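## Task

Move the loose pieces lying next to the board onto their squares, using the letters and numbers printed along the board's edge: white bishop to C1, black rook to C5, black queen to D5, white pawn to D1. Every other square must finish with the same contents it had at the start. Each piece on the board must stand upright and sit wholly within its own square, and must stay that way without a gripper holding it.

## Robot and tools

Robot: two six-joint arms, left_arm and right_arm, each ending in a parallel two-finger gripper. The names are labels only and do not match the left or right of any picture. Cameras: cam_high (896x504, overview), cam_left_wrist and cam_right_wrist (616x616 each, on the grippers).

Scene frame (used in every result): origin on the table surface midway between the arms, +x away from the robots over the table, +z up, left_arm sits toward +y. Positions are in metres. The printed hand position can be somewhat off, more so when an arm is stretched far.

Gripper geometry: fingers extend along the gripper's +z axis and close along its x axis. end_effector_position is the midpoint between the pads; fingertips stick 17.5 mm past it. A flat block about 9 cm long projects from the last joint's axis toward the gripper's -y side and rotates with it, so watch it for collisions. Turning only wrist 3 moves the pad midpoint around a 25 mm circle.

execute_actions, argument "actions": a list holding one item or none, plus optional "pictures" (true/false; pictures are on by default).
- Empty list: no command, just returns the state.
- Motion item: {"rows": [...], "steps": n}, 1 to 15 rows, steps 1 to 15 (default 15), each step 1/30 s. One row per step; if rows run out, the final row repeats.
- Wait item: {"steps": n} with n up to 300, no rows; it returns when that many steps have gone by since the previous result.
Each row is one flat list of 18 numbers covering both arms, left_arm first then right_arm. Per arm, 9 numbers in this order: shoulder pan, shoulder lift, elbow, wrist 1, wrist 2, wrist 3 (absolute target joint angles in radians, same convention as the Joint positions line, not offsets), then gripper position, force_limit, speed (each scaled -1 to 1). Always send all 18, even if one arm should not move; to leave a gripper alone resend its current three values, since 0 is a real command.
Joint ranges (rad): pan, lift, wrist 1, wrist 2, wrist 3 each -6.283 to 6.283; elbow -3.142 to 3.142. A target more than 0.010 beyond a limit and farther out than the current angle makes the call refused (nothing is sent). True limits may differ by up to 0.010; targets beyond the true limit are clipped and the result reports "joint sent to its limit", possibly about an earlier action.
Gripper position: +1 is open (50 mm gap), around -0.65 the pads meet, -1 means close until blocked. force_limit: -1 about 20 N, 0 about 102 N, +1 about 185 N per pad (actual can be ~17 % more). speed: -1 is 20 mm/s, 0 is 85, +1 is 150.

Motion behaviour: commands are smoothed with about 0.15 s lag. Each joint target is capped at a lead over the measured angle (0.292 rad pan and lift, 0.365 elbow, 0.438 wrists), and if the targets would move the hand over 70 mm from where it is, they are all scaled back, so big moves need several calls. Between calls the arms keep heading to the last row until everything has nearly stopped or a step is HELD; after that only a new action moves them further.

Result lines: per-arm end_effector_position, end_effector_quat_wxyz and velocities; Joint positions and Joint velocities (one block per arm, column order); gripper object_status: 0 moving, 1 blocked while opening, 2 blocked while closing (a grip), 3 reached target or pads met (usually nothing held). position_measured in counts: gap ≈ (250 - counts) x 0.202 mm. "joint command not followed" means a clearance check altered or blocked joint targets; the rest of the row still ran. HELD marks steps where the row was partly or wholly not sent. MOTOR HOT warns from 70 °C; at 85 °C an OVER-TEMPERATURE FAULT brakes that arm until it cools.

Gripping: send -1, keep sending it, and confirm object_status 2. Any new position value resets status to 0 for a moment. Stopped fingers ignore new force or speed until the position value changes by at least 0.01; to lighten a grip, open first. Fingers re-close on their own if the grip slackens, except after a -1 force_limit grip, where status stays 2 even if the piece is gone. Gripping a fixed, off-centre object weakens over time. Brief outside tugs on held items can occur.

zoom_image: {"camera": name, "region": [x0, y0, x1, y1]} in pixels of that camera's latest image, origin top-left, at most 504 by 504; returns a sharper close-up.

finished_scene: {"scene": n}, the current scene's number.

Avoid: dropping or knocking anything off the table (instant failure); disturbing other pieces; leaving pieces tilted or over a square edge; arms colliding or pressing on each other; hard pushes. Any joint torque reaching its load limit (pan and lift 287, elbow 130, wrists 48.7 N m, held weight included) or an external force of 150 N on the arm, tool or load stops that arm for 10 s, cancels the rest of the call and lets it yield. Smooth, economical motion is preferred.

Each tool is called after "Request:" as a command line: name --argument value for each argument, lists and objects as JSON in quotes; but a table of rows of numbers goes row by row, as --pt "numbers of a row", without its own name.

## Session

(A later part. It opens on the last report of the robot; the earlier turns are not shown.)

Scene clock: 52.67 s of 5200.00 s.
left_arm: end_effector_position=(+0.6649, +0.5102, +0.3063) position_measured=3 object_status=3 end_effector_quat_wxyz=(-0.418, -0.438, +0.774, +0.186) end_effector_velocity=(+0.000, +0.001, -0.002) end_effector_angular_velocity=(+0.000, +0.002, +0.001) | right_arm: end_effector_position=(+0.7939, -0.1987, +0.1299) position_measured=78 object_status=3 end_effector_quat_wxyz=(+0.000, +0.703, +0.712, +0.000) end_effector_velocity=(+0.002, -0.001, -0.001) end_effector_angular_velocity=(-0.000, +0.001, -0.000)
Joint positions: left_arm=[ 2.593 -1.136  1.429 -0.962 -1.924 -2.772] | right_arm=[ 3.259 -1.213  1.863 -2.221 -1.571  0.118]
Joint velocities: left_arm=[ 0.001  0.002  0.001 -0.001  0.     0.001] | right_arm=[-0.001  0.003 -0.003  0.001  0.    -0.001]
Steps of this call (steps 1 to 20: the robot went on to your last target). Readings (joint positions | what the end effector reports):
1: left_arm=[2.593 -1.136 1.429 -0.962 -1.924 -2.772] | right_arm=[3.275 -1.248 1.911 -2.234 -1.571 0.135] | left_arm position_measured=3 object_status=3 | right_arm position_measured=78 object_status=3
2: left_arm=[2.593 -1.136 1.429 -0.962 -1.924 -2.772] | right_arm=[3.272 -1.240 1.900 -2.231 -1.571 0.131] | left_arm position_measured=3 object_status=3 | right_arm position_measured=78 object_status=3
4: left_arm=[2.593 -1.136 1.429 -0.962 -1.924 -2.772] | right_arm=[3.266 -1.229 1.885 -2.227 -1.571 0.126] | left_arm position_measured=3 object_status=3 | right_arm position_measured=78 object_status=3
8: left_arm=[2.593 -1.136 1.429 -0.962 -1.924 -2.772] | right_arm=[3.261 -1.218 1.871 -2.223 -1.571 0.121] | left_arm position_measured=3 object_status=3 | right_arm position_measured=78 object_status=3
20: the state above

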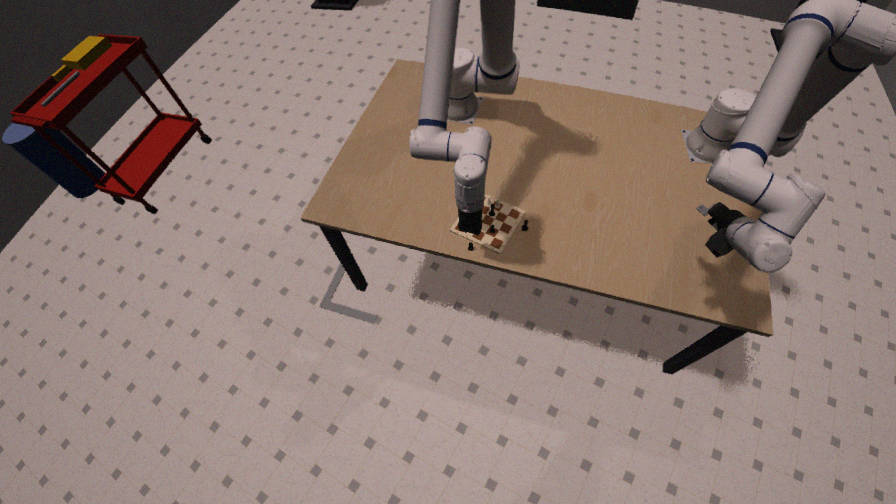

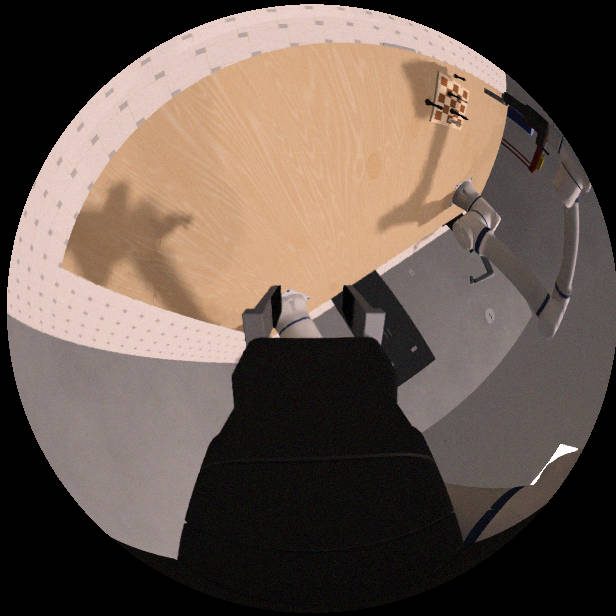

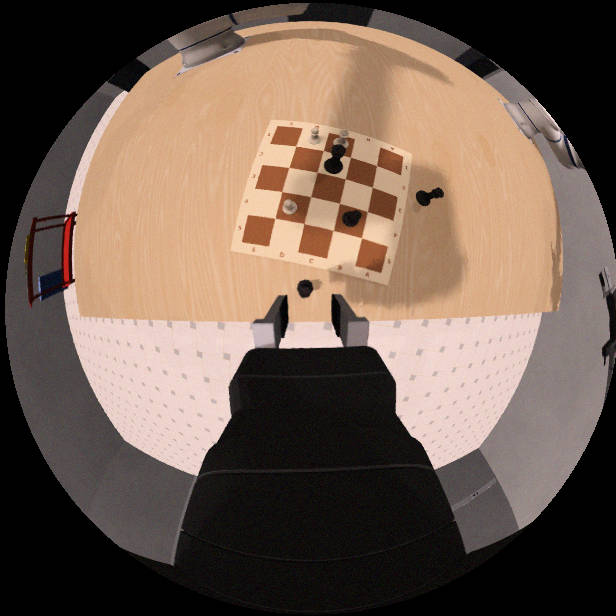

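Request:
execute_actions --actions '[{"rows":[[2.593,-1.136,1.429,-0.962,-1.924,-2.772,1,0,0,3.2525,-1.0985,1.911,-2.3835,-1.571,0.112,0.5,-0.3,0]]}]' --pictures false

Request:
execute_actions --actions '[{"steps":10}]' --pictures false

Request:
execute_actions --actions '[{"rows":[[2.593,-1.136,1.429,-0.962,-1.924,-2.772,1,0,0,3.2525,-1.0985,1.911,-2.3835,-1.571,0.112,-1,-0.3,0]]}]' --pictures false

Request:
execute_actions --actions '[{"rows":[[2.593,-1.136,1.429,-0.962,-1.924,-2.772,1,0,0,3.2525,-1.135,1.897,-2.333,-1.571,0.112,-1,-0.3,0]],"steps":10}]' --pictures false

Request:
execute_actions --actions '[{"rows":[[2.593,-1.136,1.429,-0.962,-1.924,-2.772,1,0,0,3.28,-1.19,2.013,-2.394,-1.571,0.14,-1,-0.3,0]]}]'

Request:
zoom_image --camera "cam_right_wrist" --region '[230,230,400,350]'

Scene clock: 62.57 s of 5200.00 s.
left_arm: end_effector_position=(+0.6649, +0.5102, +0.3063) position_measured=3 object_status=3 end_effector_quat_wxyz=(-0.418, -0.438, +0.774, +0.186) end_effector_velocity=(+0.000, +0.001, +0.001) end_effector_angular_velocity=(-0.000, -0.001, +0.001) | right_arm: end_effector_position=(+0.7981, -0.2028, +0.0366) position_measured=78 object_status=3 end_effector_quat_wxyz=(+0.000, +0.703, +0.712, +0.000) end_effector_velocity=(+0.000, -0.001, -0.026) end_effector_angular_velocity=(+0.001, -0.003, -0.000)
Joint positions: left_arm=[ 2.593 -1.136  1.429 -0.962 -1.924 -2.772] | right_arm=[ 3.253 -1.103  1.909 -2.377 -1.571  0.112]
Joint velocities: left_arm=[ 0.001 -0.001 -0.     0.     0.    -0.   ] | right_arm=[-0.002  0.031  0.014 -0.048  0.001 -0.001]
Steps of this call (steps 1 to 15: the robot went on to your last target; steps 16 to 90: nothing new was sent; then 6.40 s passed at rest; steps 91 to 105: all 15 steps of this action). Readings (joint positions | what the end effector reports):
91: left_arm=[2.593 -1.136 1.429 -0.962 -1.924 -2.772] | right_arm=[3.258 -1.212 1.863 -2.222 -1.571 0.118] | left_arm position_measured=3 object_status=3 | right_arm position_measured=78 object_status=3
92: left_arm=[2.593 -1.136 1.429 -0.962 -1.924 -2.772] | right_arm=[3.258 -1.202 1.865 -2.237 -1.571 0.117] | left_arm position_measured=3 object_status=3 | right_arm position_measured=78 object_status=3
94: left_arm=[2.593 -1.136 1.429 -0.962 -1.924 -2.772] | right_arm=[3.256 -1.170 1.881 -2.280 -1.571 0.116] | left_arm position_measured=3 object_status=3 | right_arm position_measured=78 object_status=3
98: left_arm=[2.593 -1.136 1.429 -0.962 -1.924 -2.772] | right_arm=[3.254 -1.125 1.900 -2.345 -1.571 0.113] | left_arm position_measured=3 object_status=3 | right_arm position_measured=78 object_status=3
105: the state above

Scene clock: 62.90 s of 5200.00 s.
left_arm: end_effector_position=(+0.6649, +0.5102, +0.3063) position_measured=3 object_status=3 end_effector_quat_wxyz=(-0.418, -0.438, +0.774, +0.186) end_effector_velocity=(-0.000, +0.000, -0.000) end_effector_angular_velocity=(+0.001, +0.000, +0.001) | right_arm: end_effector_position=(+0.7979, -0.2030, +0.0331) position_measured=78 object_status=3 end_effector_quat_wxyz=(+0.000, +0.703, +0.712, +0.000) end_effector_velocity=(+0.000, -0.000, -0.003) end_effector_angular_velocity=(+0.000, +0.000, -0.001)
Joint positions: left_arm=[ 2.593 -1.136  1.429 -0.962 -1.924 -2.772] | right_arm=[ 3.253 -1.099  1.911 -2.383 -1.571  0.112]
Joint velocities: left_arm=[ 0.     0.     0.    -0.     0.    -0.001] | right_arm=[-0.     0.004  0.    -0.004  0.     0.001]
Steps of this call (steps 1 to 10: the robot went on to your last target). Readings (joint positions | what the end effector reports):
1: left_arm=[2.593 -1.136 1.429 -0.962 -1.924 -2.772] | right_arm=[3.253 -1.102 1.910 -2.379 -1.571 0.112] | left_arm position_measured=3 object_status=3 | right_arm position_measured=78 object_status=3
2: left_arm=[2.593 -1.136 1.429 -0.962 -1.924 -2.772] | right_arm=[3.253 -1.101 1.910 -2.380 -1.571 0.112] | left_arm position_measured=3 object_status=3 | right_arm position_measured=78 object_status=3
4: left_arm=[2.593 -1.136 1.429 -0.962 -1.924 -2.772] | right_arm=[3.253 -1.100 1.910 -2.381 -1.571 0.112] | left_arm position_measured=3 object_status=3 | right_arm position_measured=78 object_status=3
8: left_arm=[2.593 -1.136 1.429 -0.962 -1.924 -2.772] | right_arm=[3.253 -1.099 1.911 -2.383 -1.571 0.112] | left_arm position_measured=3 object_status=3 | right_arm position_measured=78 object_status=3
10: the state above

Scene clock: 63.40 s of 5200.00 s.
left_arm: end_effector_position=(+0.6649, +0.5102, +0.3063) position_measured=3 object_status=3 end_effector_quat_wxyz=(-0.418, -0.438, +0.774, +0.186) end_effector_velocity=(-0.001, -0.001, -0.000) end_effector_angular_velocity=(+0.001, +0.001, -0.001) | right_arm: end_effector_position=(+0.7979, -0.2030, +0.0328) position_measured=188 object_status=2 end_effector_quat_wxyz=(+0.000, +0.703, +0.712, +0.000) end_effector_velocity=(+0.001, +0.000, -0.000) end_effector_angular_velocity=(-0.000, +0.000, -0.000)
Joint positions: left_arm=[ 2.593 -1.136  1.429 -0.962 -1.924 -2.772] | right_arm=[ 3.253 -1.099  1.911 -2.383 -1.571  0.112]
Joint velocities: left_arm=[-0.001 -0.001  0.002 -0.001  0.    -0.   ] | right_arm=[ 0.     0.001 -0.001 -0.    -0.     0.   ]
Steps of this call (steps 1 to 15: all 15 steps of this action). Readings (joint positions | what the end effector reports):
1: left_arm=[2.593 -1.136 1.429 -0.962 -1.924 -2.772] | right_arm=[3.253 -1.099 1.911 -2.383 -1.571 0.112] | left_arm position_measured=3 object_status=3 | right_arm position_measured=81 object_status=0
2: left_arm=[2.593 -1.136 1.429 -0.962 -1.924 -2.772] | right_arm=[3.253 -1.099 1.911 -2.383 -1.571 0.112] | left_arm position_measured=3 object_status=3 | right_arm position_measured=95 object_status=0
4: left_arm=[2.593 -1.136 1.429 -0.962 -1.924 -2.772] | right_arm=[3.253 -1.099 1.911 -2.383 -1.571 0.112] | left_arm position_measured=3 object_status=3 | right_arm position_measured=123 object_status=0
8: left_arm=[2.593 -1.136 1.429 -0.962 -1.924 -2.772] | right_arm=[3.253 -1.099 1.911 -2.383 -1.571 0.112] | left_arm position_measured=3 object_status=3 | right_arm position_measured=180 object_status=0
15: the state above

Scene clock: 63.73 s of 5200.00 s.
left_arm: end_effector_position=(+0.6649, +0.5102, +0.3063) position_measured=3 object_status=3 end_effector_quat_wxyz=(-0.418, -0.438, +0.774, +0.186) end_effector_velocity=(-0.000, -0.000, +0.000) end_effector_angular_velocity=(-0.001, -0.000, -0.001) | right_arm: end_effector_position=(+0.7982, -0.2030, +0.0598) position_measured=188 object_status=2 end_effector_quat_wxyz=(+0.000, +0.703, +0.712, -0.000) end_effector_velocity=(-0.000, +0.000, +0.025) end_effector_angular_velocity=(+0.001, -0.000, +0.000)
Joint positions: left_arm=[ 2.593 -1.136  1.429 -0.962 -1.924 -2.772] | right_arm=[ 3.252 -1.131  1.899 -2.338 -1.571  0.112]
Joint velocities: left_arm=[-0.001 -0.001  0.001  0.     0.     0.001] | right_arm=[-0.    -0.03  -0.011  0.04   0.001 -0.   ]
Steps of this call (steps 1 to 10: all 10 steps of this action). Readings (joint positions | what the end effector reports):
1: left_arm=[2.593 -1.136 1.429 -0.962 -1.924 -2.772] | right_arm=[3.253 -1.099 1.911 -2.383 -1.571 0.112] | left_arm position_measured=3 object_status=3 | right_arm position_measured=188 object_status=2
2: left_arm=[2.593 -1.136 1.429 -0.962 -1.924 -2.772] | right_arm=[3.252 -1.103 1.910 -2.375 -1.571 0.112] | left_arm position_measured=3 object_status=3 | right_arm position_measured=188 object_status=2
4: left_arm=[2.593 -1.136 1.429 -0.962 -1.924 -2.772] | right_arm=[3.252 -1.117 1.904 -2.358 -1.571 0.112] | left_arm position_measured=3 object_status=3 | right_arm position_measured=188 object_status=2
8: left_arm=[2.593 -1.136 1.429 -0.962 -1.924 -2.772] | right_arm=[3.252 -1.129 1.900 -2.342 -1.571 0.112] | left_arm position_measured=3 object_status=3 | right_arm position_measured=188 object_status=2
10: the state above

Scene clock: 64.23 s of 5200.00 s.
left_arm: end_effector_position=(+0.6649, +0.5102, +0.3063) position_measured=3 object_status=3 end_effector_quat_wxyz=(-0.418, -0.438, +0.774, +0.186) end_effector_velocity=(+0.001, +0.000, +0.000) end_effector_angular_velocity=(-0.000, -0.001, +0.000) | right_arm: end_effector_position=(+0.7371, -0.1909, +0.0523) position_measured=188 object_status=2 end_effector_quat_wxyz=(+0.000, +0.703, +0.711, +0.000) end_effector_velocity=(-0.016, +0.003, -0.003) end_effector_angular_velocity=(-0.000, +0.002, +0.000)
Joint positions: left_arm=[ 2.593 -1.136  1.429 -0.962 -1.924 -2.772] | right_arm=[ 3.279 -1.188  2.009 -2.392 -1.571  0.139]
Joint velocities: left_arm=[ 0.     0.    -0.001 -0.     0.    -0.   ] | right_arm=[ 0.007 -0.013  0.028 -0.013  0.     0.006]
Steps of this call (steps 1 to 15: all 15 steps of this action). Readings (joint positions | what the end effector reports):
1: left_arm=[2.593 -1.136 1.429 -0.962 -1.924 -2.772] | right_arm=[3.253 -1.132 1.898 -2.337 -1.571 0.112] | left_arm position_measured=3 object_status=3 | right_arm position_measured=188 object_status=2
2: left_arm=[2.593 -1.136 1.429 -0.962 -1.924 -2.772] | right_arm=[3.255 -1.139 1.910 -2.343 -1.571 0.115] | left_arm position_measured=3 object_status=3 | right_arm position_measured=188 object_status=2
4: left_arm=[2.593 -1.136 1.429 -0.962 -1.924 -2.772] | right_arm=[3.266 -1.160 1.954 -2.364 -1.571 0.125] | left_arm position_measured=3 object_status=3 | right_arm position_measured=188 object_status=2
8: left_arm=[2.593 -1.136 1.429 -0.962 -1.924 -2.772] | right_arm=[3.275 -1.179 1.992 -2.383 -1.571 0.135] | left_arm position_measured=3 object_status=3 | right_arm position_measured=188 object_status=2
15: the state above

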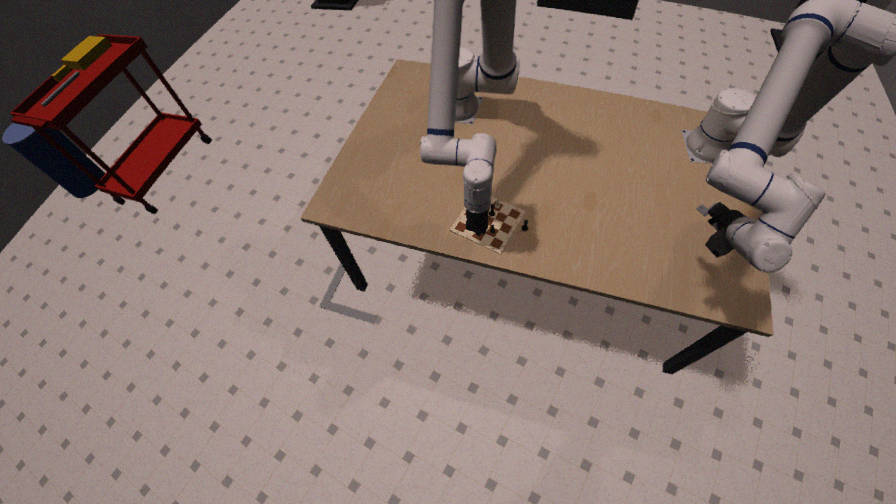

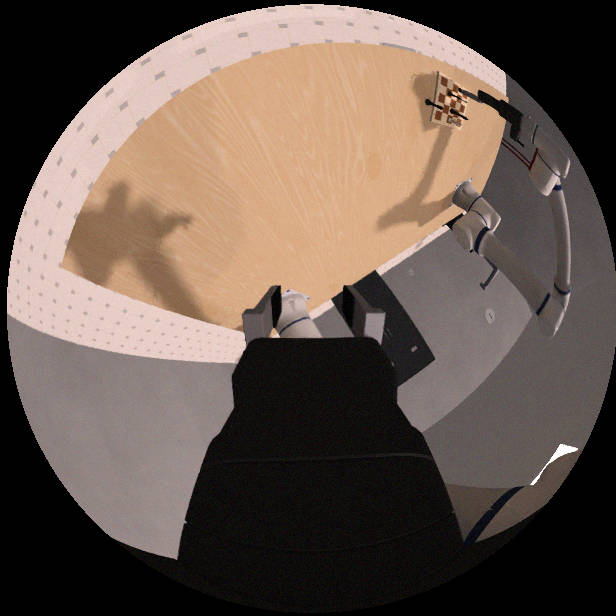

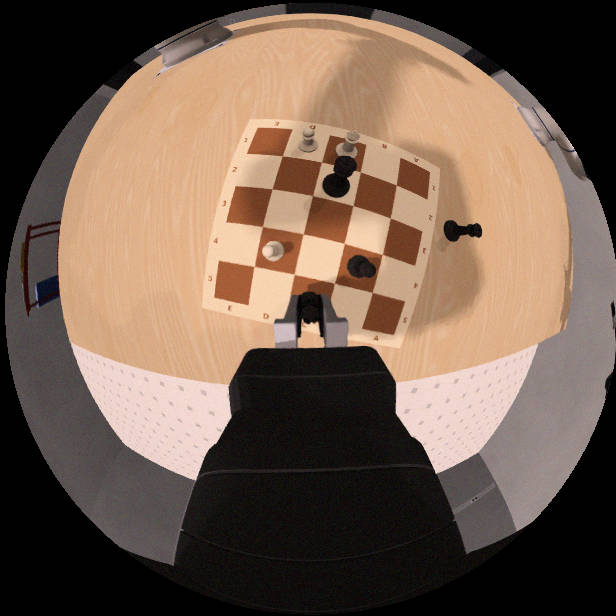

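Region (230, 230, 400, 350) of cam_right_wrist's 616x616 image, scaled by 2.965, with more detail than that image has; it fills the top 356 rows of this view, and the rest is white.

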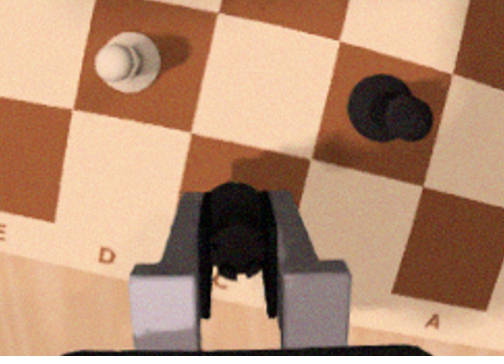

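Request:
execute_actions --actions '[{"rows":[[2.593,-1.136,1.429,-0.962,-1.924,-2.772,1,0,0,3.28,-1.17,2.0202,-2.421,-1.571,0.14,-1,-0.3,0]]}]' --pictures false

Request:
execute_actions --actions '[{"rows":[[2.593,-1.136,1.429,-0.962,-1.924,-2.772,1,0,0,3.28,-1.17,2.0202,-2.421,-1.571,0.14,0.3,-0.3,-0.5]]}]' --pictures false

Request:
execute_actions --actions '[{"rows":[[2.593,-1.136,1.429,-0.962,-1.924,-2.772,1,0,0,3.28,-1.2857,1.9675,-2.253,-1.571,0.14,0.3,-0.3,-0.5]]}]' --pictures false

Request:
execute_actions --actions '[{"rows":[[2.593,-1.136,1.429,-0.962,-1.924,-2.772,1,0,0,3.5183,-1.2716,1.9476,-2.247,-1.571,0.378,0.6,-0.3,0]]}]' --pictures false

Request:
execute_actions --actions '[{"steps":18}]' --pictures false

Request:
execute_actions --actions '[{"rows":[[2.593,-1.136,1.429,-0.962,-1.924,-2.772,1,0,0,3.5183,-1.1643,1.9979,-2.4046,-1.571,0.378,0.6,-0.3,0]]}]'

Scene clock: 71.13 s of 5200.00 s.
left_arm: end_effector_position=(+0.6649, +0.5102, +0.3063) position_measured=3 object_status=3 end_effector_quat_wxyz=(-0.418, -0.438, +0.774, +0.186) end_effector_velocity=(-0.000, +0.000, -0.000) end_effector_angular_velocity=(+0.001, +0.001, +0.000) | right_arm: end_effector_position=(+0.7351, -0.1905, +0.0376) position_measured=188 object_status=2 end_effector_quat_wxyz=(+0.000, +0.703, +0.711, +0.000) end_effector_velocity=(-0.001, +0.000, -0.004) end_effector_angular_velocity=(+0.001, +0.002, +0.001)
Joint positions: left_arm=[ 2.593 -1.136  1.429 -0.962 -1.924 -2.772] | right_arm=[ 3.28  -1.171  2.02  -2.42  -1.571  0.14 ]
Joint velocities: left_arm=[-0.     0.001 -0.     0.001  0.    -0.001] | right_arm=[ 0.     0.005  0.002 -0.006  0.001 -0.001]
Steps of this call (steps 1 to 15: the robot went on to your last target; steps 16 to 90: nothing new was sent; then 3.40 s passed at rest; steps 91 to 105: all 15 steps of this action). Readings (joint positions | what the end effector reports):
91: left_arm=[2.593 -1.136 1.429 -0.962 -1.924 -2.772] | right_arm=[3.280 -1.190 2.013 -2.394 -1.571 0.140] | left_arm position_measured=3 object_status=3 | right_arm position_measured=188 object_status=2
92: left_arm=[2.593 -1.136 1.429 -0.962 -1.924 -2.772] | right_arm=[3.280 -1.187 2.014 -2.399 -1.571 0.140] | left_arm position_measured=3 object_status=3 | right_arm position_measured=188 object_status=2
94: left_arm=[2.593 -1.136 1.429 -0.962 -1.924 -2.772] | right_arm=[3.280 -1.180 2.017 -2.408 -1.571 0.140] | left_arm position_measured=3 object_status=3 | right_arm position_measured=188 object_status=2
98: left_arm=[2.593 -1.136 1.429 -0.962 -1.924 -2.772] | right_arm=[3.280 -1.174 2.019 -2.416 -1.571 0.140] | left_arm position_measured=3 object_status=3 | right_arm position_measured=188 object_status=2
105: the state above

Scene clock: 71.63 s of 5200.00 s.
left_arm: end_effector_position=(+0.6649, +0.5102, +0.3063) position_measured=3 object_status=3 end_effector_quat_wxyz=(-0.418, -0.438, +0.774, +0.186) end_effector_velocity=(-0.000, +0.001, -0.001) end_effector_angular_velocity=(+0.001, +0.003, +0.001) | right_arm: end_effector_position=(+0.7349, -0.1906, +0.0369) position_measured=107 object_status=0 end_effector_quat_wxyz=(+0.000, +0.703, +0.711, -0.000) end_effector_velocity=(+0.001, -0.000, +0.000) end_effector_angular_velocity=(+0.000, -0.001, +0.000)
Joint positions: left_arm=[ 2.593 -1.136  1.429 -0.962 -1.924 -2.772] | right_arm=[ 3.28  -1.17   2.02  -2.421 -1.571  0.14 ]
Joint velocities: left_arm=[ 0.001  0.001  0.001  0.001  0.    -0.   ] | right_arm=[-0.    -0.    -0.001 -0.     0.    -0.001]
Steps of this call (steps 1 to 15: all 15 steps of this action). Readings (joint positions | what the end effector reports):
1: left_arm=[2.593 -1.136 1.429 -0.962 -1.924 -2.772] | right_arm=[3.280 -1.171 2.020 -2.421 -1.571 0.140] | left_arm position_measured=3 object_status=3 | right_arm position_measured=186 object_status=0
2: left_arm=[2.593 -1.136 1.429 -0.962 -1.924 -2.772] | right_arm=[3.280 -1.170 2.020 -2.421 -1.571 0.140] | left_arm position_measured=3 object_status=3 | right_arm position_measured=177 object_status=0
4: left_arm=[2.593 -1.136 1.429 -0.962 -1.924 -2.772] | right_arm=[3.280 -1.170 2.021 -2.421 -1.571 0.140] | left_arm position_measured=3 object_status=3 | right_arm position_measured=160 object_status=0
8: left_arm=[2.593 -1.136 1.429 -0.962 -1.924 -2.772] | right_arm=[3.280 -1.170 2.021 -2.421 -1.571 0.140] | left_arm position_measured=3 object_status=3 | right_arm position_measured=125 object_status=0
15: the state above

Scene clock: 72.13 s of 5200.00 s.
left_arm: end_effector_position=(+0.6649, +0.5102, +0.3063) position_measured=3 object_status=3 end_effector_quat_wxyz=(-0.418, -0.438, +0.774, +0.186) end_effector_velocity=(+0.000, +0.001, -0.000) end_effector_angular_velocity=(+0.000, +0.001, +0.001) | right_arm: end_effector_position=(+0.7349, -0.1906, +0.1265) position_measured=107 object_status=3 end_effector_quat_wxyz=(+0.000, +0.703, +0.711, +0.000) end_effector_velocity=(-0.001, -0.000, +0.028) end_effector_angular_velocity=(-0.000, -0.002, +0.001)
Joint positions: left_arm=[ 2.593 -1.136  1.429 -0.962 -1.924 -2.772] | right_arm=[ 3.28  -1.281  1.969 -2.259 -1.571  0.14 ]
Joint velocities: left_arm=[ 0.001  0.001 -0.001  0.001  0.     0.   ] | right_arm=[ 0.    -0.033 -0.016  0.047 -0.    -0.   ]
Steps of this call (steps 1 to 15: all 15 steps of this action). Readings (joint positions | what the end effector reports):
1: left_arm=[2.593 -1.136 1.429 -0.962 -1.924 -2.772] | right_arm=[3.280 -1.170 2.020 -2.421 -1.571 0.140] | left_arm position_measured=3 object_status=3 | right_arm position_measured=107 object_status=0
2: left_arm=[2.593 -1.136 1.429 -0.962 -1.924 -2.772] | right_arm=[3.280 -1.180 2.016 -2.405 -1.571 0.140] | left_arm position_measured=3 object_status=3 | right_arm position_measured=107 object_status=3
4: left_arm=[2.593 -1.136 1.429 -0.962 -1.924 -2.772] | right_arm=[3.280 -1.214 1.999 -2.358 -1.571 0.140] | left_arm position_measured=3 object_status=3 | right_arm position_measured=107 object_status=3
8: left_arm=[2.593 -1.136 1.429 -0.962 -1.924 -2.772] | right_arm=[3.280 -1.260 1.979 -2.291 -1.571 0.140] | left_arm position_measured=3 object_status=3 | right_arm position_measured=107 object_status=3
15: the state above

Scene clock: 72.63 s of 5200.00 s.
left_arm: end_effector_position=(+0.6649, +0.5102, +0.3063) position_measured=3 object_status=3 end_effector_quat_wxyz=(-0.418, -0.438, +0.774, +0.186) end_effector_velocity=(+0.000, -0.001, +0.001) end_effector_angular_velocity=(-0.001, -0.002, -0.001) | right_arm: end_effector_position=(+0.6676, -0.0472, +0.1299) position_measured=63 object_status=3 end_effector_quat_wxyz=(+0.000, +0.703, +0.712, +0.000) end_effector_velocity=(-0.081, +0.135, +0.003) end_effector_angular_velocity=(+0.000, -0.001, +0.000)
Joint positions: left_arm=[ 2.593 -1.136  1.429 -0.962 -1.924 -2.772] | right_arm=[ 3.491 -1.273  1.95  -2.248 -1.571  0.351]
Joint velocities: left_arm=[-0.001 -0.    -0.002  0.    -0.     0.001] | right_arm=[ 0.208  0.009 -0.019  0.009 -0.     0.208]
Steps of this call (steps 1 to 15: all 15 steps of this action). Readings (joint positions | what the end effector reports):
1: left_arm=[2.593 -1.136 1.429 -0.962 -1.924 -2.772] | right_arm=[3.280 -1.282 1.969 -2.258 -1.571 0.140] | left_arm position_measured=3 object_status=3 | right_arm position_measured=104 object_status=0
2: left_arm=[2.593 -1.136 1.429 -0.962 -1.924 -2.772] | right_arm=[3.290 -1.282 1.968 -2.257 -1.571 0.151] | left_arm position_measured=3 object_status=3 | right_arm position_measured=90 object_status=0
4: left_arm=[2.593 -1.136 1.429 -0.962 -1.924 -2.772] | right_arm=[3.327 -1.281 1.965 -2.255 -1.571 0.187] | left_arm position_measured=3 object_status=3 | right_arm position_measured=65 object_status=0
8: left_arm=[2.593 -1.136 1.429 -0.962 -1.924 -2.772] | right_arm=[3.393 -1.278 1.959 -2.253 -1.571 0.253] | left_arm position_measured=3 object_status=3 | right_arm position_measured=63 object_status=0
15: the state above

Scene clock: 73.23 s of 5200.00 s.
left_arm: end_effector_position=(+0.6649, +0.5102, +0.3063) position_measured=3 object_status=3 end_effector_quat_wxyz=(-0.418, -0.438, +0.774, +0.186) end_effector_velocity=(+0.000, -0.000, +0.001) end_effector_angular_velocity=(-0.001, -0.002, -0.000) | right_arm: end_effector_position=(+0.6569, -0.0299, +0.1301) position_measured=63 object_status=3 end_effector_quat_wxyz=(+0.000, +0.703, +0.711, +0.000) end_effector_velocity=(-0.001, +0.001, +0.001) end_effector_angular_velocity=(-0.000, -0.001, -0.000)
Joint positions: left_arm=[ 2.593 -1.136  1.429 -0.962 -1.924 -2.772] | right_arm=[ 3.518 -1.272  1.948 -2.247 -1.571  0.378]
Joint velocities: left_arm=[-0.    -0.001 -0.001 -0.     0.     0.   ] | right_arm=[ 0.002 -0.001 -0.     0.    -0.     0.002]
Steps of this call (steps 1 to 18: the robot went on to your last target). Readings (joint positions | what the end effector reports):
1: left_arm=[2.593 -1.136 1.429 -0.962 -1.924 -2.772] | right_arm=[3.497 -1.273 1.949 -2.248 -1.571 0.357] | left_arm position_measured=3 object_status=3 | right_arm position_measured=63 object_status=3
2: left_arm=[2.593 -1.136 1.429 -0.962 -1.924 -2.772] | right_arm=[3.502 -1.272 1.949 -2.248 -1.571 0.362] | left_arm position_measured=3 object_status=3 | right_arm position_measured=63 object_status=3
4: left_arm=[2.593 -1.136 1.429 -0.962 -1.924 -2.772] | right_arm=[3.509 -1.272 1.948 -2.247 -1.571 0.368] | left_arm position_measured=3 object_status=3 | right_arm position_measured=63 object_status=3
8: left_arm=[2.593 -1.136 1.429 -0.962 -1.924 -2.772] | right_arm=[3.515 -1.272 1.948 -2.247 -1.571 0.375] | left_arm position_measured=3 object_status=3 | right_arm position_measured=63 object_status=3
18: the state above

Scene clock: 73.73 s of 5200.00 s.
left_arm: end_effector_position=(+0.6649, +0.5102, +0.3063) position_measured=3 object_status=3 end_effector_quat_wxyz=(-0.418, -0.438, +0.774, +0.186) end_effector_velocity=(+0.001, -0.001, +0.001) end_effector_angular_velocity=(-0.000, -0.003, -0.002) | right_arm: end_effector_position=(+0.6573, -0.0296, +0.0450) position_measured=63 object_status=3 end_effector_quat_wxyz=(+0.000, +0.703, +0.711, +0.000) end_effector_velocity=(-0.002, -0.001, -0.025) end_effector_angular_velocity=(-0.001, +0.002, -0.000)
Joint positions: left_arm=[ 2.593 -1.136  1.429 -0.962 -1.924 -2.772] | right_arm=[ 3.518 -1.168  1.996 -2.399 -1.571  0.378]
Joint velocities: left_arm=[-0.002 -0.    -0.002 -0.001  0.    -0.001] | right_arm=[ 0.     0.03   0.015 -0.042  0.     0.   ]
Steps of this call (steps 1 to 15: all 15 steps of this action). Readings (joint positions | what the end effector reports):
1: left_arm=[2.593 -1.136 1.429 -0.962 -1.924 -2.772] | right_arm=[3.518 -1.271 1.948 -2.247 -1.571 0.378] | left_arm position_measured=3 object_status=3 | right_arm position_measured=63 object_status=3
2: left_arm=[2.593 -1.136 1.429 -0.962 -1.924 -2.772] | right_arm=[3.518 -1.262 1.951 -2.263 -1.571 0.378] | left_arm position_measured=3 object_status=3 | right_arm position_measured=63 object_status=3
4: left_arm=[2.593 -1.136 1.429 -0.962 -1.924 -2.772] | right_arm=[3.518 -1.228 1.969 -2.309 -1.571 0.378] | left_arm position_measured=3 object_status=3 | right_arm position_measured=63 object_status=3
8: left_arm=[2.593 -1.136 1.429 -0.962 -1.924 -2.772] | right_arm=[3.518 -1.187 1.987 -2.371 -1.571 0.378] | left_arm position_measured=3 object_status=3 | right_arm position_measured=63 object_status=3
15: the state above

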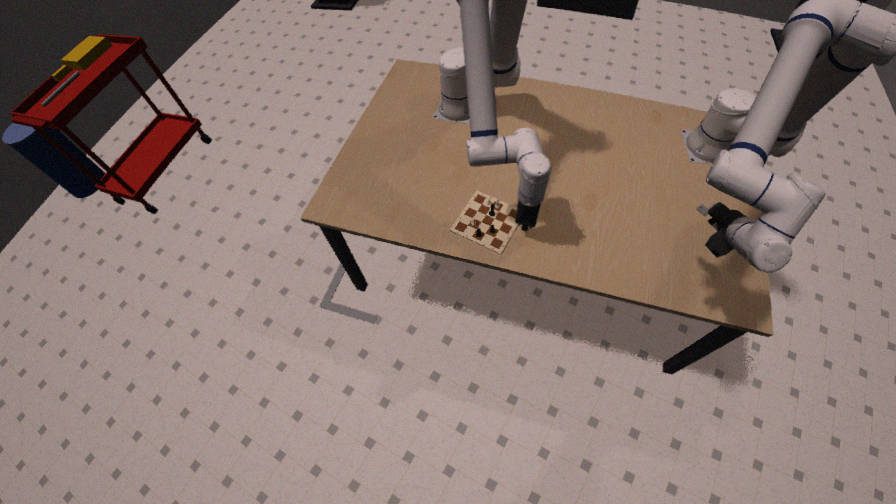

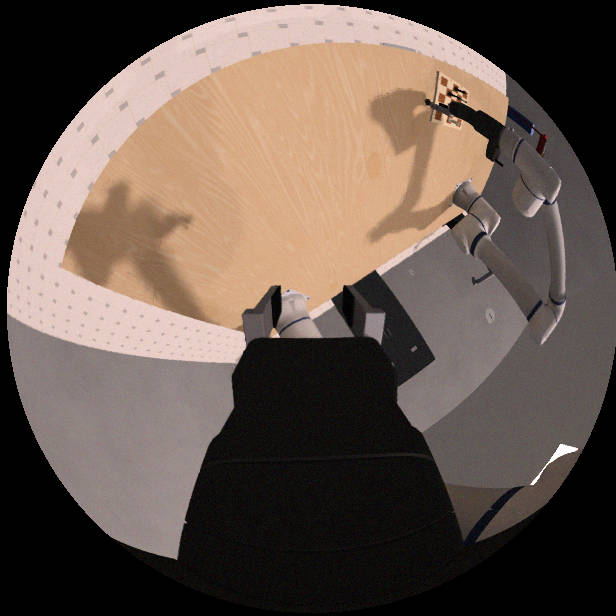

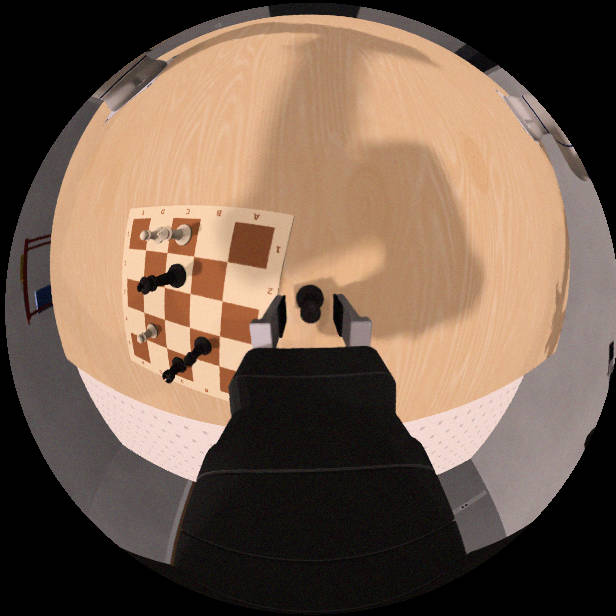

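Request:
execute_actions --actions '[{"rows":[[2.593,-1.136,1.429,-0.962,-1.924,-2.772,1,0,0,3.5183,-1.1643,1.9979,-2.4046,-1.571,0.378,-1,-0.3,0]]}]' --pictures false

Request:
execute_actions --actions '[{"rows":[[2.593,-1.136,1.429,-0.962,-1.924,-2.772,1,0,0,3.5183,-1.2716,1.9476,-2.247,-1.571,0.378,-1,-0.3,0]]}]' --pictures false

Request:
execute_actions --actions '[{"rows":[[2.593,-1.136,1.429,-0.962,-1.924,-2.772,1,0,0,3.2292,-1.316,2.009,-2.264,-1.571,0.089,-1,-0.3,0]]}]' --pictures false

Request:
execute_actions --actions '[{"steps":20}]' --pictures false

Request:
execute_actions --actions '[{"rows":[[2.593,-1.136,1.429,-0.962,-1.924,-2.772,1,0,0,3.2292,-1.2225,2.0541,-2.4026,-1.571,0.089,-1,-0.3,0]]}]'

Request:
zoom_image --camera "cam_right_wrist" --region '[230,230,400,350]'

Scene clock: 81.03 s of 5200.00 s.
left_arm: end_effector_position=(+0.6649, +0.5102, +0.3063) position_measured=3 object_status=3 end_effector_quat_wxyz=(-0.418, -0.438, +0.774, +0.186) end_effector_velocity=(-0.000, +0.000, +0.000) end_effector_angular_velocity=(-0.000, -0.001, +0.000) | right_arm: end_effector_position=(+0.6570, -0.0297, +0.0419) position_measured=189 object_status=0 end_effector_quat_wxyz=(+0.000, +0.703, +0.711, +0.000) end_effector_velocity=(+0.000, +0.000, +0.000) end_effector_angular_velocity=(+0.001, -0.000, -0.001)
Joint positions: left_arm=[ 2.593 -1.136  1.429 -0.962 -1.924 -2.772] | right_arm=[ 3.518 -1.164  1.998 -2.405 -1.571  0.378]
Joint velocities: left_arm=[ 0.    -0.001  0.001 -0.001 -0.    -0.   ] | right_arm=[-0.    -0.    -0.    -0.     0.     0.001]
Steps of this call (steps 1 to 15: the robot went on to your last target; steps 16 to 90: nothing new was sent; then 3.80 s passed at rest; steps 91 to 105: all 15 steps of this action). Readings (joint positions | what the end effector reports):
91: left_arm=[2.593 -1.136 1.429 -0.962 -1.924 -2.772] | right_arm=[3.518 -1.164 1.998 -2.405 -1.571 0.378] | left_arm position_measured=3 object_status=3 | right_arm position_measured=66 object_status=0
92: left_arm=[2.593 -1.136 1.429 -0.962 -1.924 -2.772] | right_arm=[3.518 -1.164 1.998 -2.405 -1.571 0.378] | left_arm position_measured=3 object_status=3 | right_arm position_measured=80 object_status=0
94: left_arm=[2.593 -1.136 1.429 -0.962 -1.924 -2.772] | right_arm=[3.518 -1.164 1.998 -2.405 -1.571 0.378] | left_arm position_measured=3 object_status=3 | right_arm position_measured=108 object_status=0
98: left_arm=[2.593 -1.136 1.429 -0.962 -1.924 -2.772] | right_arm=[3.518 -1.164 1.998 -2.405 -1.571 0.378] | left_arm position_measured=3 object_status=3 | right_arm position_measured=164 object_status=0
105: the state above

Scene clock: 81.53 s of 5200.00 s.
left_arm: end_effector_position=(+0.6649, +0.5102, +0.3063) position_measured=3 object_status=3 end_effector_quat_wxyz=(-0.418, -0.438, +0.774, +0.186) end_effector_velocity=(-0.000, +0.000, +0.001) end_effector_angular_velocity=(-0.001, -0.001, +0.000) | right_arm: end_effector_position=(+0.6569, -0.0297, +0.1269) position_measured=189 object_status=2 end_effector_quat_wxyz=(+0.000, +0.703, +0.712, -0.000) end_effector_velocity=(-0.002, -0.001, +0.024) end_effector_angular_velocity=(+0.000, +0.001, +0.000)
Joint positions: left_arm=[ 2.593 -1.136  1.429 -0.962 -1.924 -2.772] | right_arm=[ 3.518 -1.268  1.949 -2.253 -1.571  0.378]
Joint velocities: left_arm=[ 0.    -0.001  0.     0.    -0.     0.001] | right_arm=[-0.    -0.029 -0.013  0.042  0.001 -0.   ]
Steps of this call (steps 1 to 15: all 15 steps of this action). Readings (joint positions | what the end effector reports):
1: left_arm=[2.593 -1.136 1.429 -0.962 -1.924 -2.772] | right_arm=[3.518 -1.165 1.998 -2.404 -1.571 0.378] | left_arm position_measured=3 object_status=3 | right_arm position_measured=189 object_status=2
2: left_arm=[2.593 -1.136 1.429 -0.962 -1.924 -2.772] | right_arm=[3.518 -1.174 1.995 -2.388 -1.571 0.378] | left_arm position_measured=3 object_status=3 | right_arm position_measured=189 object_status=2
4: left_arm=[2.593 -1.136 1.429 -0.962 -1.924 -2.772] | right_arm=[3.518 -1.208 1.977 -2.342 -1.571 0.378] | left_arm position_measured=3 object_status=3 | right_arm position_measured=189 object_status=2
8: left_arm=[2.593 -1.136 1.429 -0.962 -1.924 -2.772] | right_arm=[3.518 -1.249 1.959 -2.281 -1.571 0.378] | left_arm position_measured=3 object_status=3 | right_arm position_measured=189 object_status=2
15: the state above

Scene clock: 82.03 s of 5200.00 s.
left_arm: end_effector_position=(+0.6649, +0.5102, +0.3063) position_measured=3 object_status=3 end_effector_quat_wxyz=(-0.418, -0.438, +0.774, +0.186) end_effector_velocity=(-0.000, +0.000, +0.000) end_effector_angular_velocity=(+0.000, +0.000, +0.001) | right_arm: end_effector_position=(+0.7176, -0.1894, +0.1298) position_measured=189 object_status=2 end_effector_quat_wxyz=(+0.000, +0.703, +0.711, +0.000) end_effector_velocity=(+0.078, -0.309, +0.003) end_effector_angular_velocity=(+0.000, -0.001, -0.005)
Joint positions: left_arm=[ 2.593 -1.136  1.429 -0.962 -1.924 -2.772] | right_arm=[ 3.285 -1.307  1.997 -2.261 -1.571  0.145]
Joint velocities: left_arm=[ 0.001 -0.001  0.001 -0.    -0.    -0.   ] | right_arm=[-0.442 -0.072  0.091 -0.02   0.    -0.437]
Steps of this call (steps 1 to 15: all 15 steps of this action). Readings (joint positions | what the end effector reports):
1: left_arm=[2.593 -1.136 1.429 -0.962 -1.924 -2.772] | right_arm=[3.518 -1.269 1.949 -2.251 -1.571 0.378] | left_arm position_measured=3 object_status=3 | right_arm position_measured=189 object_status=2
2: left_arm=[2.593 -1.136 1.429 -0.962 -1.924 -2.772] | right_arm=[3.508 -1.271 1.951 -2.251 -1.571 0.367] | left_arm position_measured=3 object_status=3 | right_arm position_measured=189 object_status=2
4: left_arm=[2.593 -1.136 1.429 -0.962 -1.924 -2.772] | right_arm=[3.471 -1.276 1.958 -2.253 -1.571 0.331] | left_arm position_measured=3 object_status=3 | right_arm position_measured=189 object_status=2
8: left_arm=[2.593 -1.136 1.429 -0.962 -1.924 -2.772] | right_arm=[3.404 -1.287 1.972 -2.256 -1.571 0.264] | left_arm position_measured=3 object_status=3 | right_arm position_measured=189 object_status=2
15: the state above

Scene clock: 82.70 s of 5200.00 s.
left_arm: end_effector_position=(+0.6649, +0.5102, +0.3063) position_measured=3 object_status=3 end_effector_quat_wxyz=(-0.418, -0.438, +0.774, +0.186) end_effector_velocity=(-0.000, -0.000, -0.001) end_effector_angular_velocity=(+0.002, +0.002, +0.000) | right_arm: end_effector_position=(+0.7263, -0.2285, +0.1301) position_measured=189 object_status=2 end_effector_quat_wxyz=(+0.000, +0.703, +0.711, +0.000) end_effector_velocity=(+0.001, -0.001, +0.001) end_effector_angular_velocity=(+0.000, -0.001, -0.000)
Joint positions: left_arm=[ 2.593 -1.136  1.429 -0.962 -1.924 -2.772] | right_arm=[ 3.23  -1.316  2.009 -2.264 -1.571  0.089]
Joint velocities: left_arm=[-0.001  0.001  0.001 -0.     0.    -0.002] | right_arm=[-0.002  0.    -0.001 -0.     0.    -0.002]
Steps of this call (steps 1 to 20: the robot went on to your last target). Readings (joint positions | what the end effector reports):
1: left_arm=[2.593 -1.136 1.429 -0.962 -1.924 -2.772] | right_arm=[3.272 -1.309 2.000 -2.262 -1.571 0.132] | left_arm position_measured=3 object_status=3 | right_arm position_measured=189 object_status=2
2: left_arm=[2.593 -1.136 1.429 -0.962 -1.924 -2.772] | right_arm=[3.262 -1.311 2.002 -2.262 -1.571 0.122] | left_arm position_measured=3 object_status=3 | right_arm position_measured=189 object_status=2
4: left_arm=[2.593 -1.136 1.429 -0.962 -1.924 -2.772] | right_arm=[3.249 -1.313 2.005 -2.263 -1.571 0.109] | left_arm position_measured=3 object_status=3 | right_arm position_measured=189 object_status=2
8: left_arm=[2.593 -1.136 1.429 -0.962 -1.924 -2.772] | right_arm=[3.236 -1.315 2.008 -2.264 -1.571 0.096] | left_arm position_measured=3 object_status=3 | right_arm position_measured=189 object_status=2
20: the state above

Scene clock: 83.20 s of 5200.00 s.
left_arm: end_effector_position=(+0.6649, +0.5102, +0.3063) position_measured=3 object_status=3 end_effector_quat_wxyz=(-0.418, -0.438, +0.774, +0.186) end_effector_velocity=(+0.000, -0.001, -0.000) end_effector_angular_velocity=(-0.001, -0.002, -0.002) | right_arm: end_effector_position=(+0.7268, -0.2286, +0.0581) position_measured=189 object_status=2 end_effector_quat_wxyz=(+0.000, +0.703, +0.711, +0.000) end_effector_velocity=(-0.002, +0.000, -0.018) end_effector_angular_velocity=(+0.001, +0.001, +0.000)
Joint positions: left_arm=[ 2.593 -1.136  1.429 -0.962 -1.924 -2.772] | right_arm=[ 3.229 -1.225  2.053 -2.398 -1.571  0.089]
Joint velocities: left_arm=[-0.001  0.    -0.    -0.001  0.     0.001] | right_arm=[-0.     0.022  0.012 -0.033  0.001 -0.   ]
Steps of this call (steps 1 to 15: all 15 steps of this action). Readings (joint positions | what the end effector reports):
1: left_arm=[2.593 -1.136 1.429 -0.962 -1.924 -2.772] | right_arm=[3.229 -1.316 2.009 -2.264 -1.571 0.089] | left_arm position_measured=3 object_status=3 | right_arm position_measured=189 object_status=2
2: left_arm=[2.593 -1.136 1.429 -0.962 -1.924 -2.772] | right_arm=[3.229 -1.306 2.013 -2.281 -1.571 0.089] | left_arm position_measured=3 object_status=3 | right_arm position_measured=189 object_status=2
4: left_arm=[2.593 -1.136 1.429 -0.962 -1.924 -2.772] | right_arm=[3.229 -1.272 2.031 -2.328 -1.571 0.089] | left_arm position_measured=3 object_status=3 | right_arm position_measured=189 object_status=2
8: left_arm=[2.593 -1.136 1.429 -0.962 -1.924 -2.772] | right_arm=[3.229 -1.240 2.046 -2.376 -1.571 0.089] | left_arm position_measured=3 object_status=3 | right_arm position_measured=189 object_status=2
15: the state above

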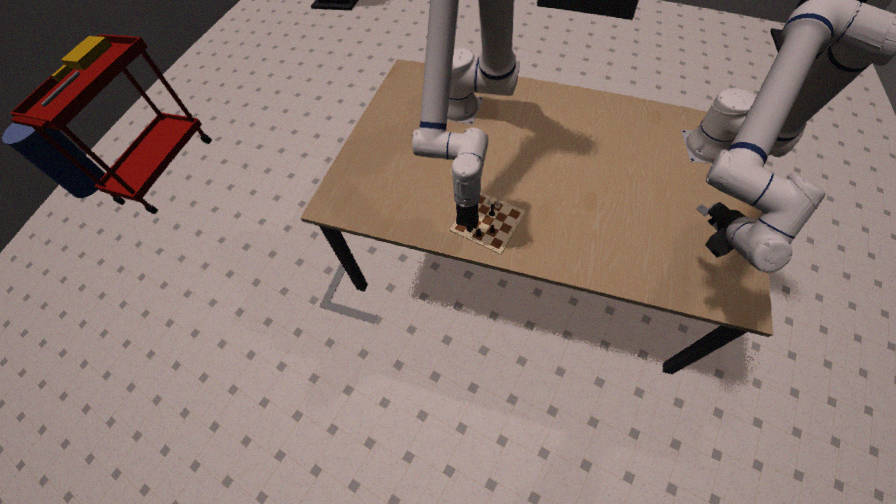

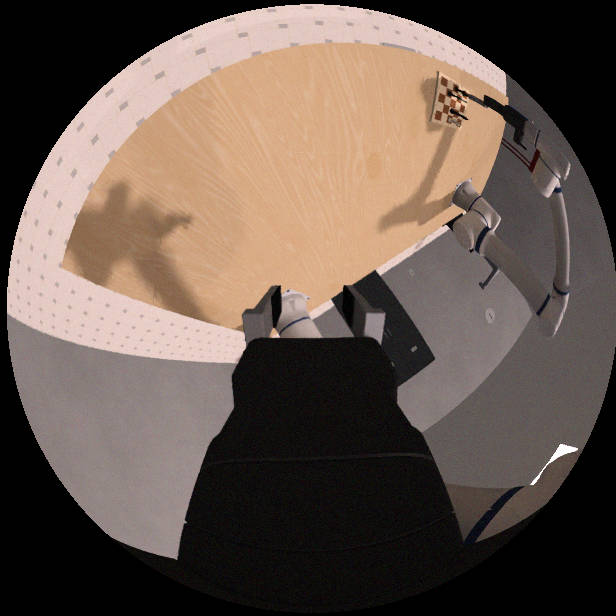

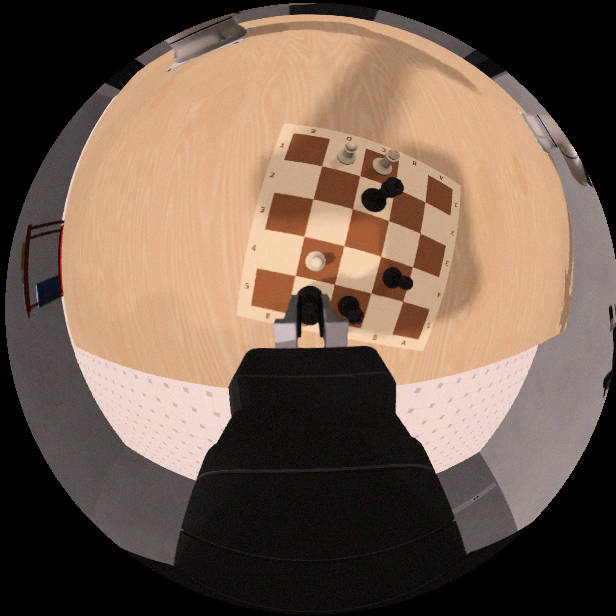

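Region (230, 230, 400, 350) of cam_right_wrist's 616x616 image, scaled by 2.965, with more detail than that image has; it fills the top 356 rows of this view, and the rest is white.

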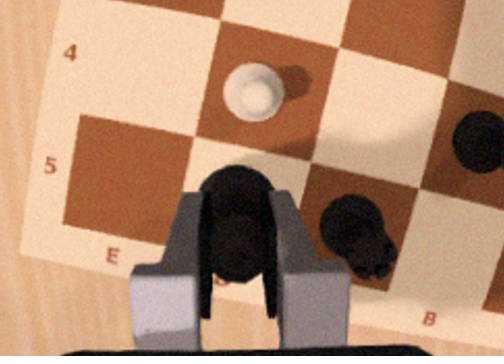

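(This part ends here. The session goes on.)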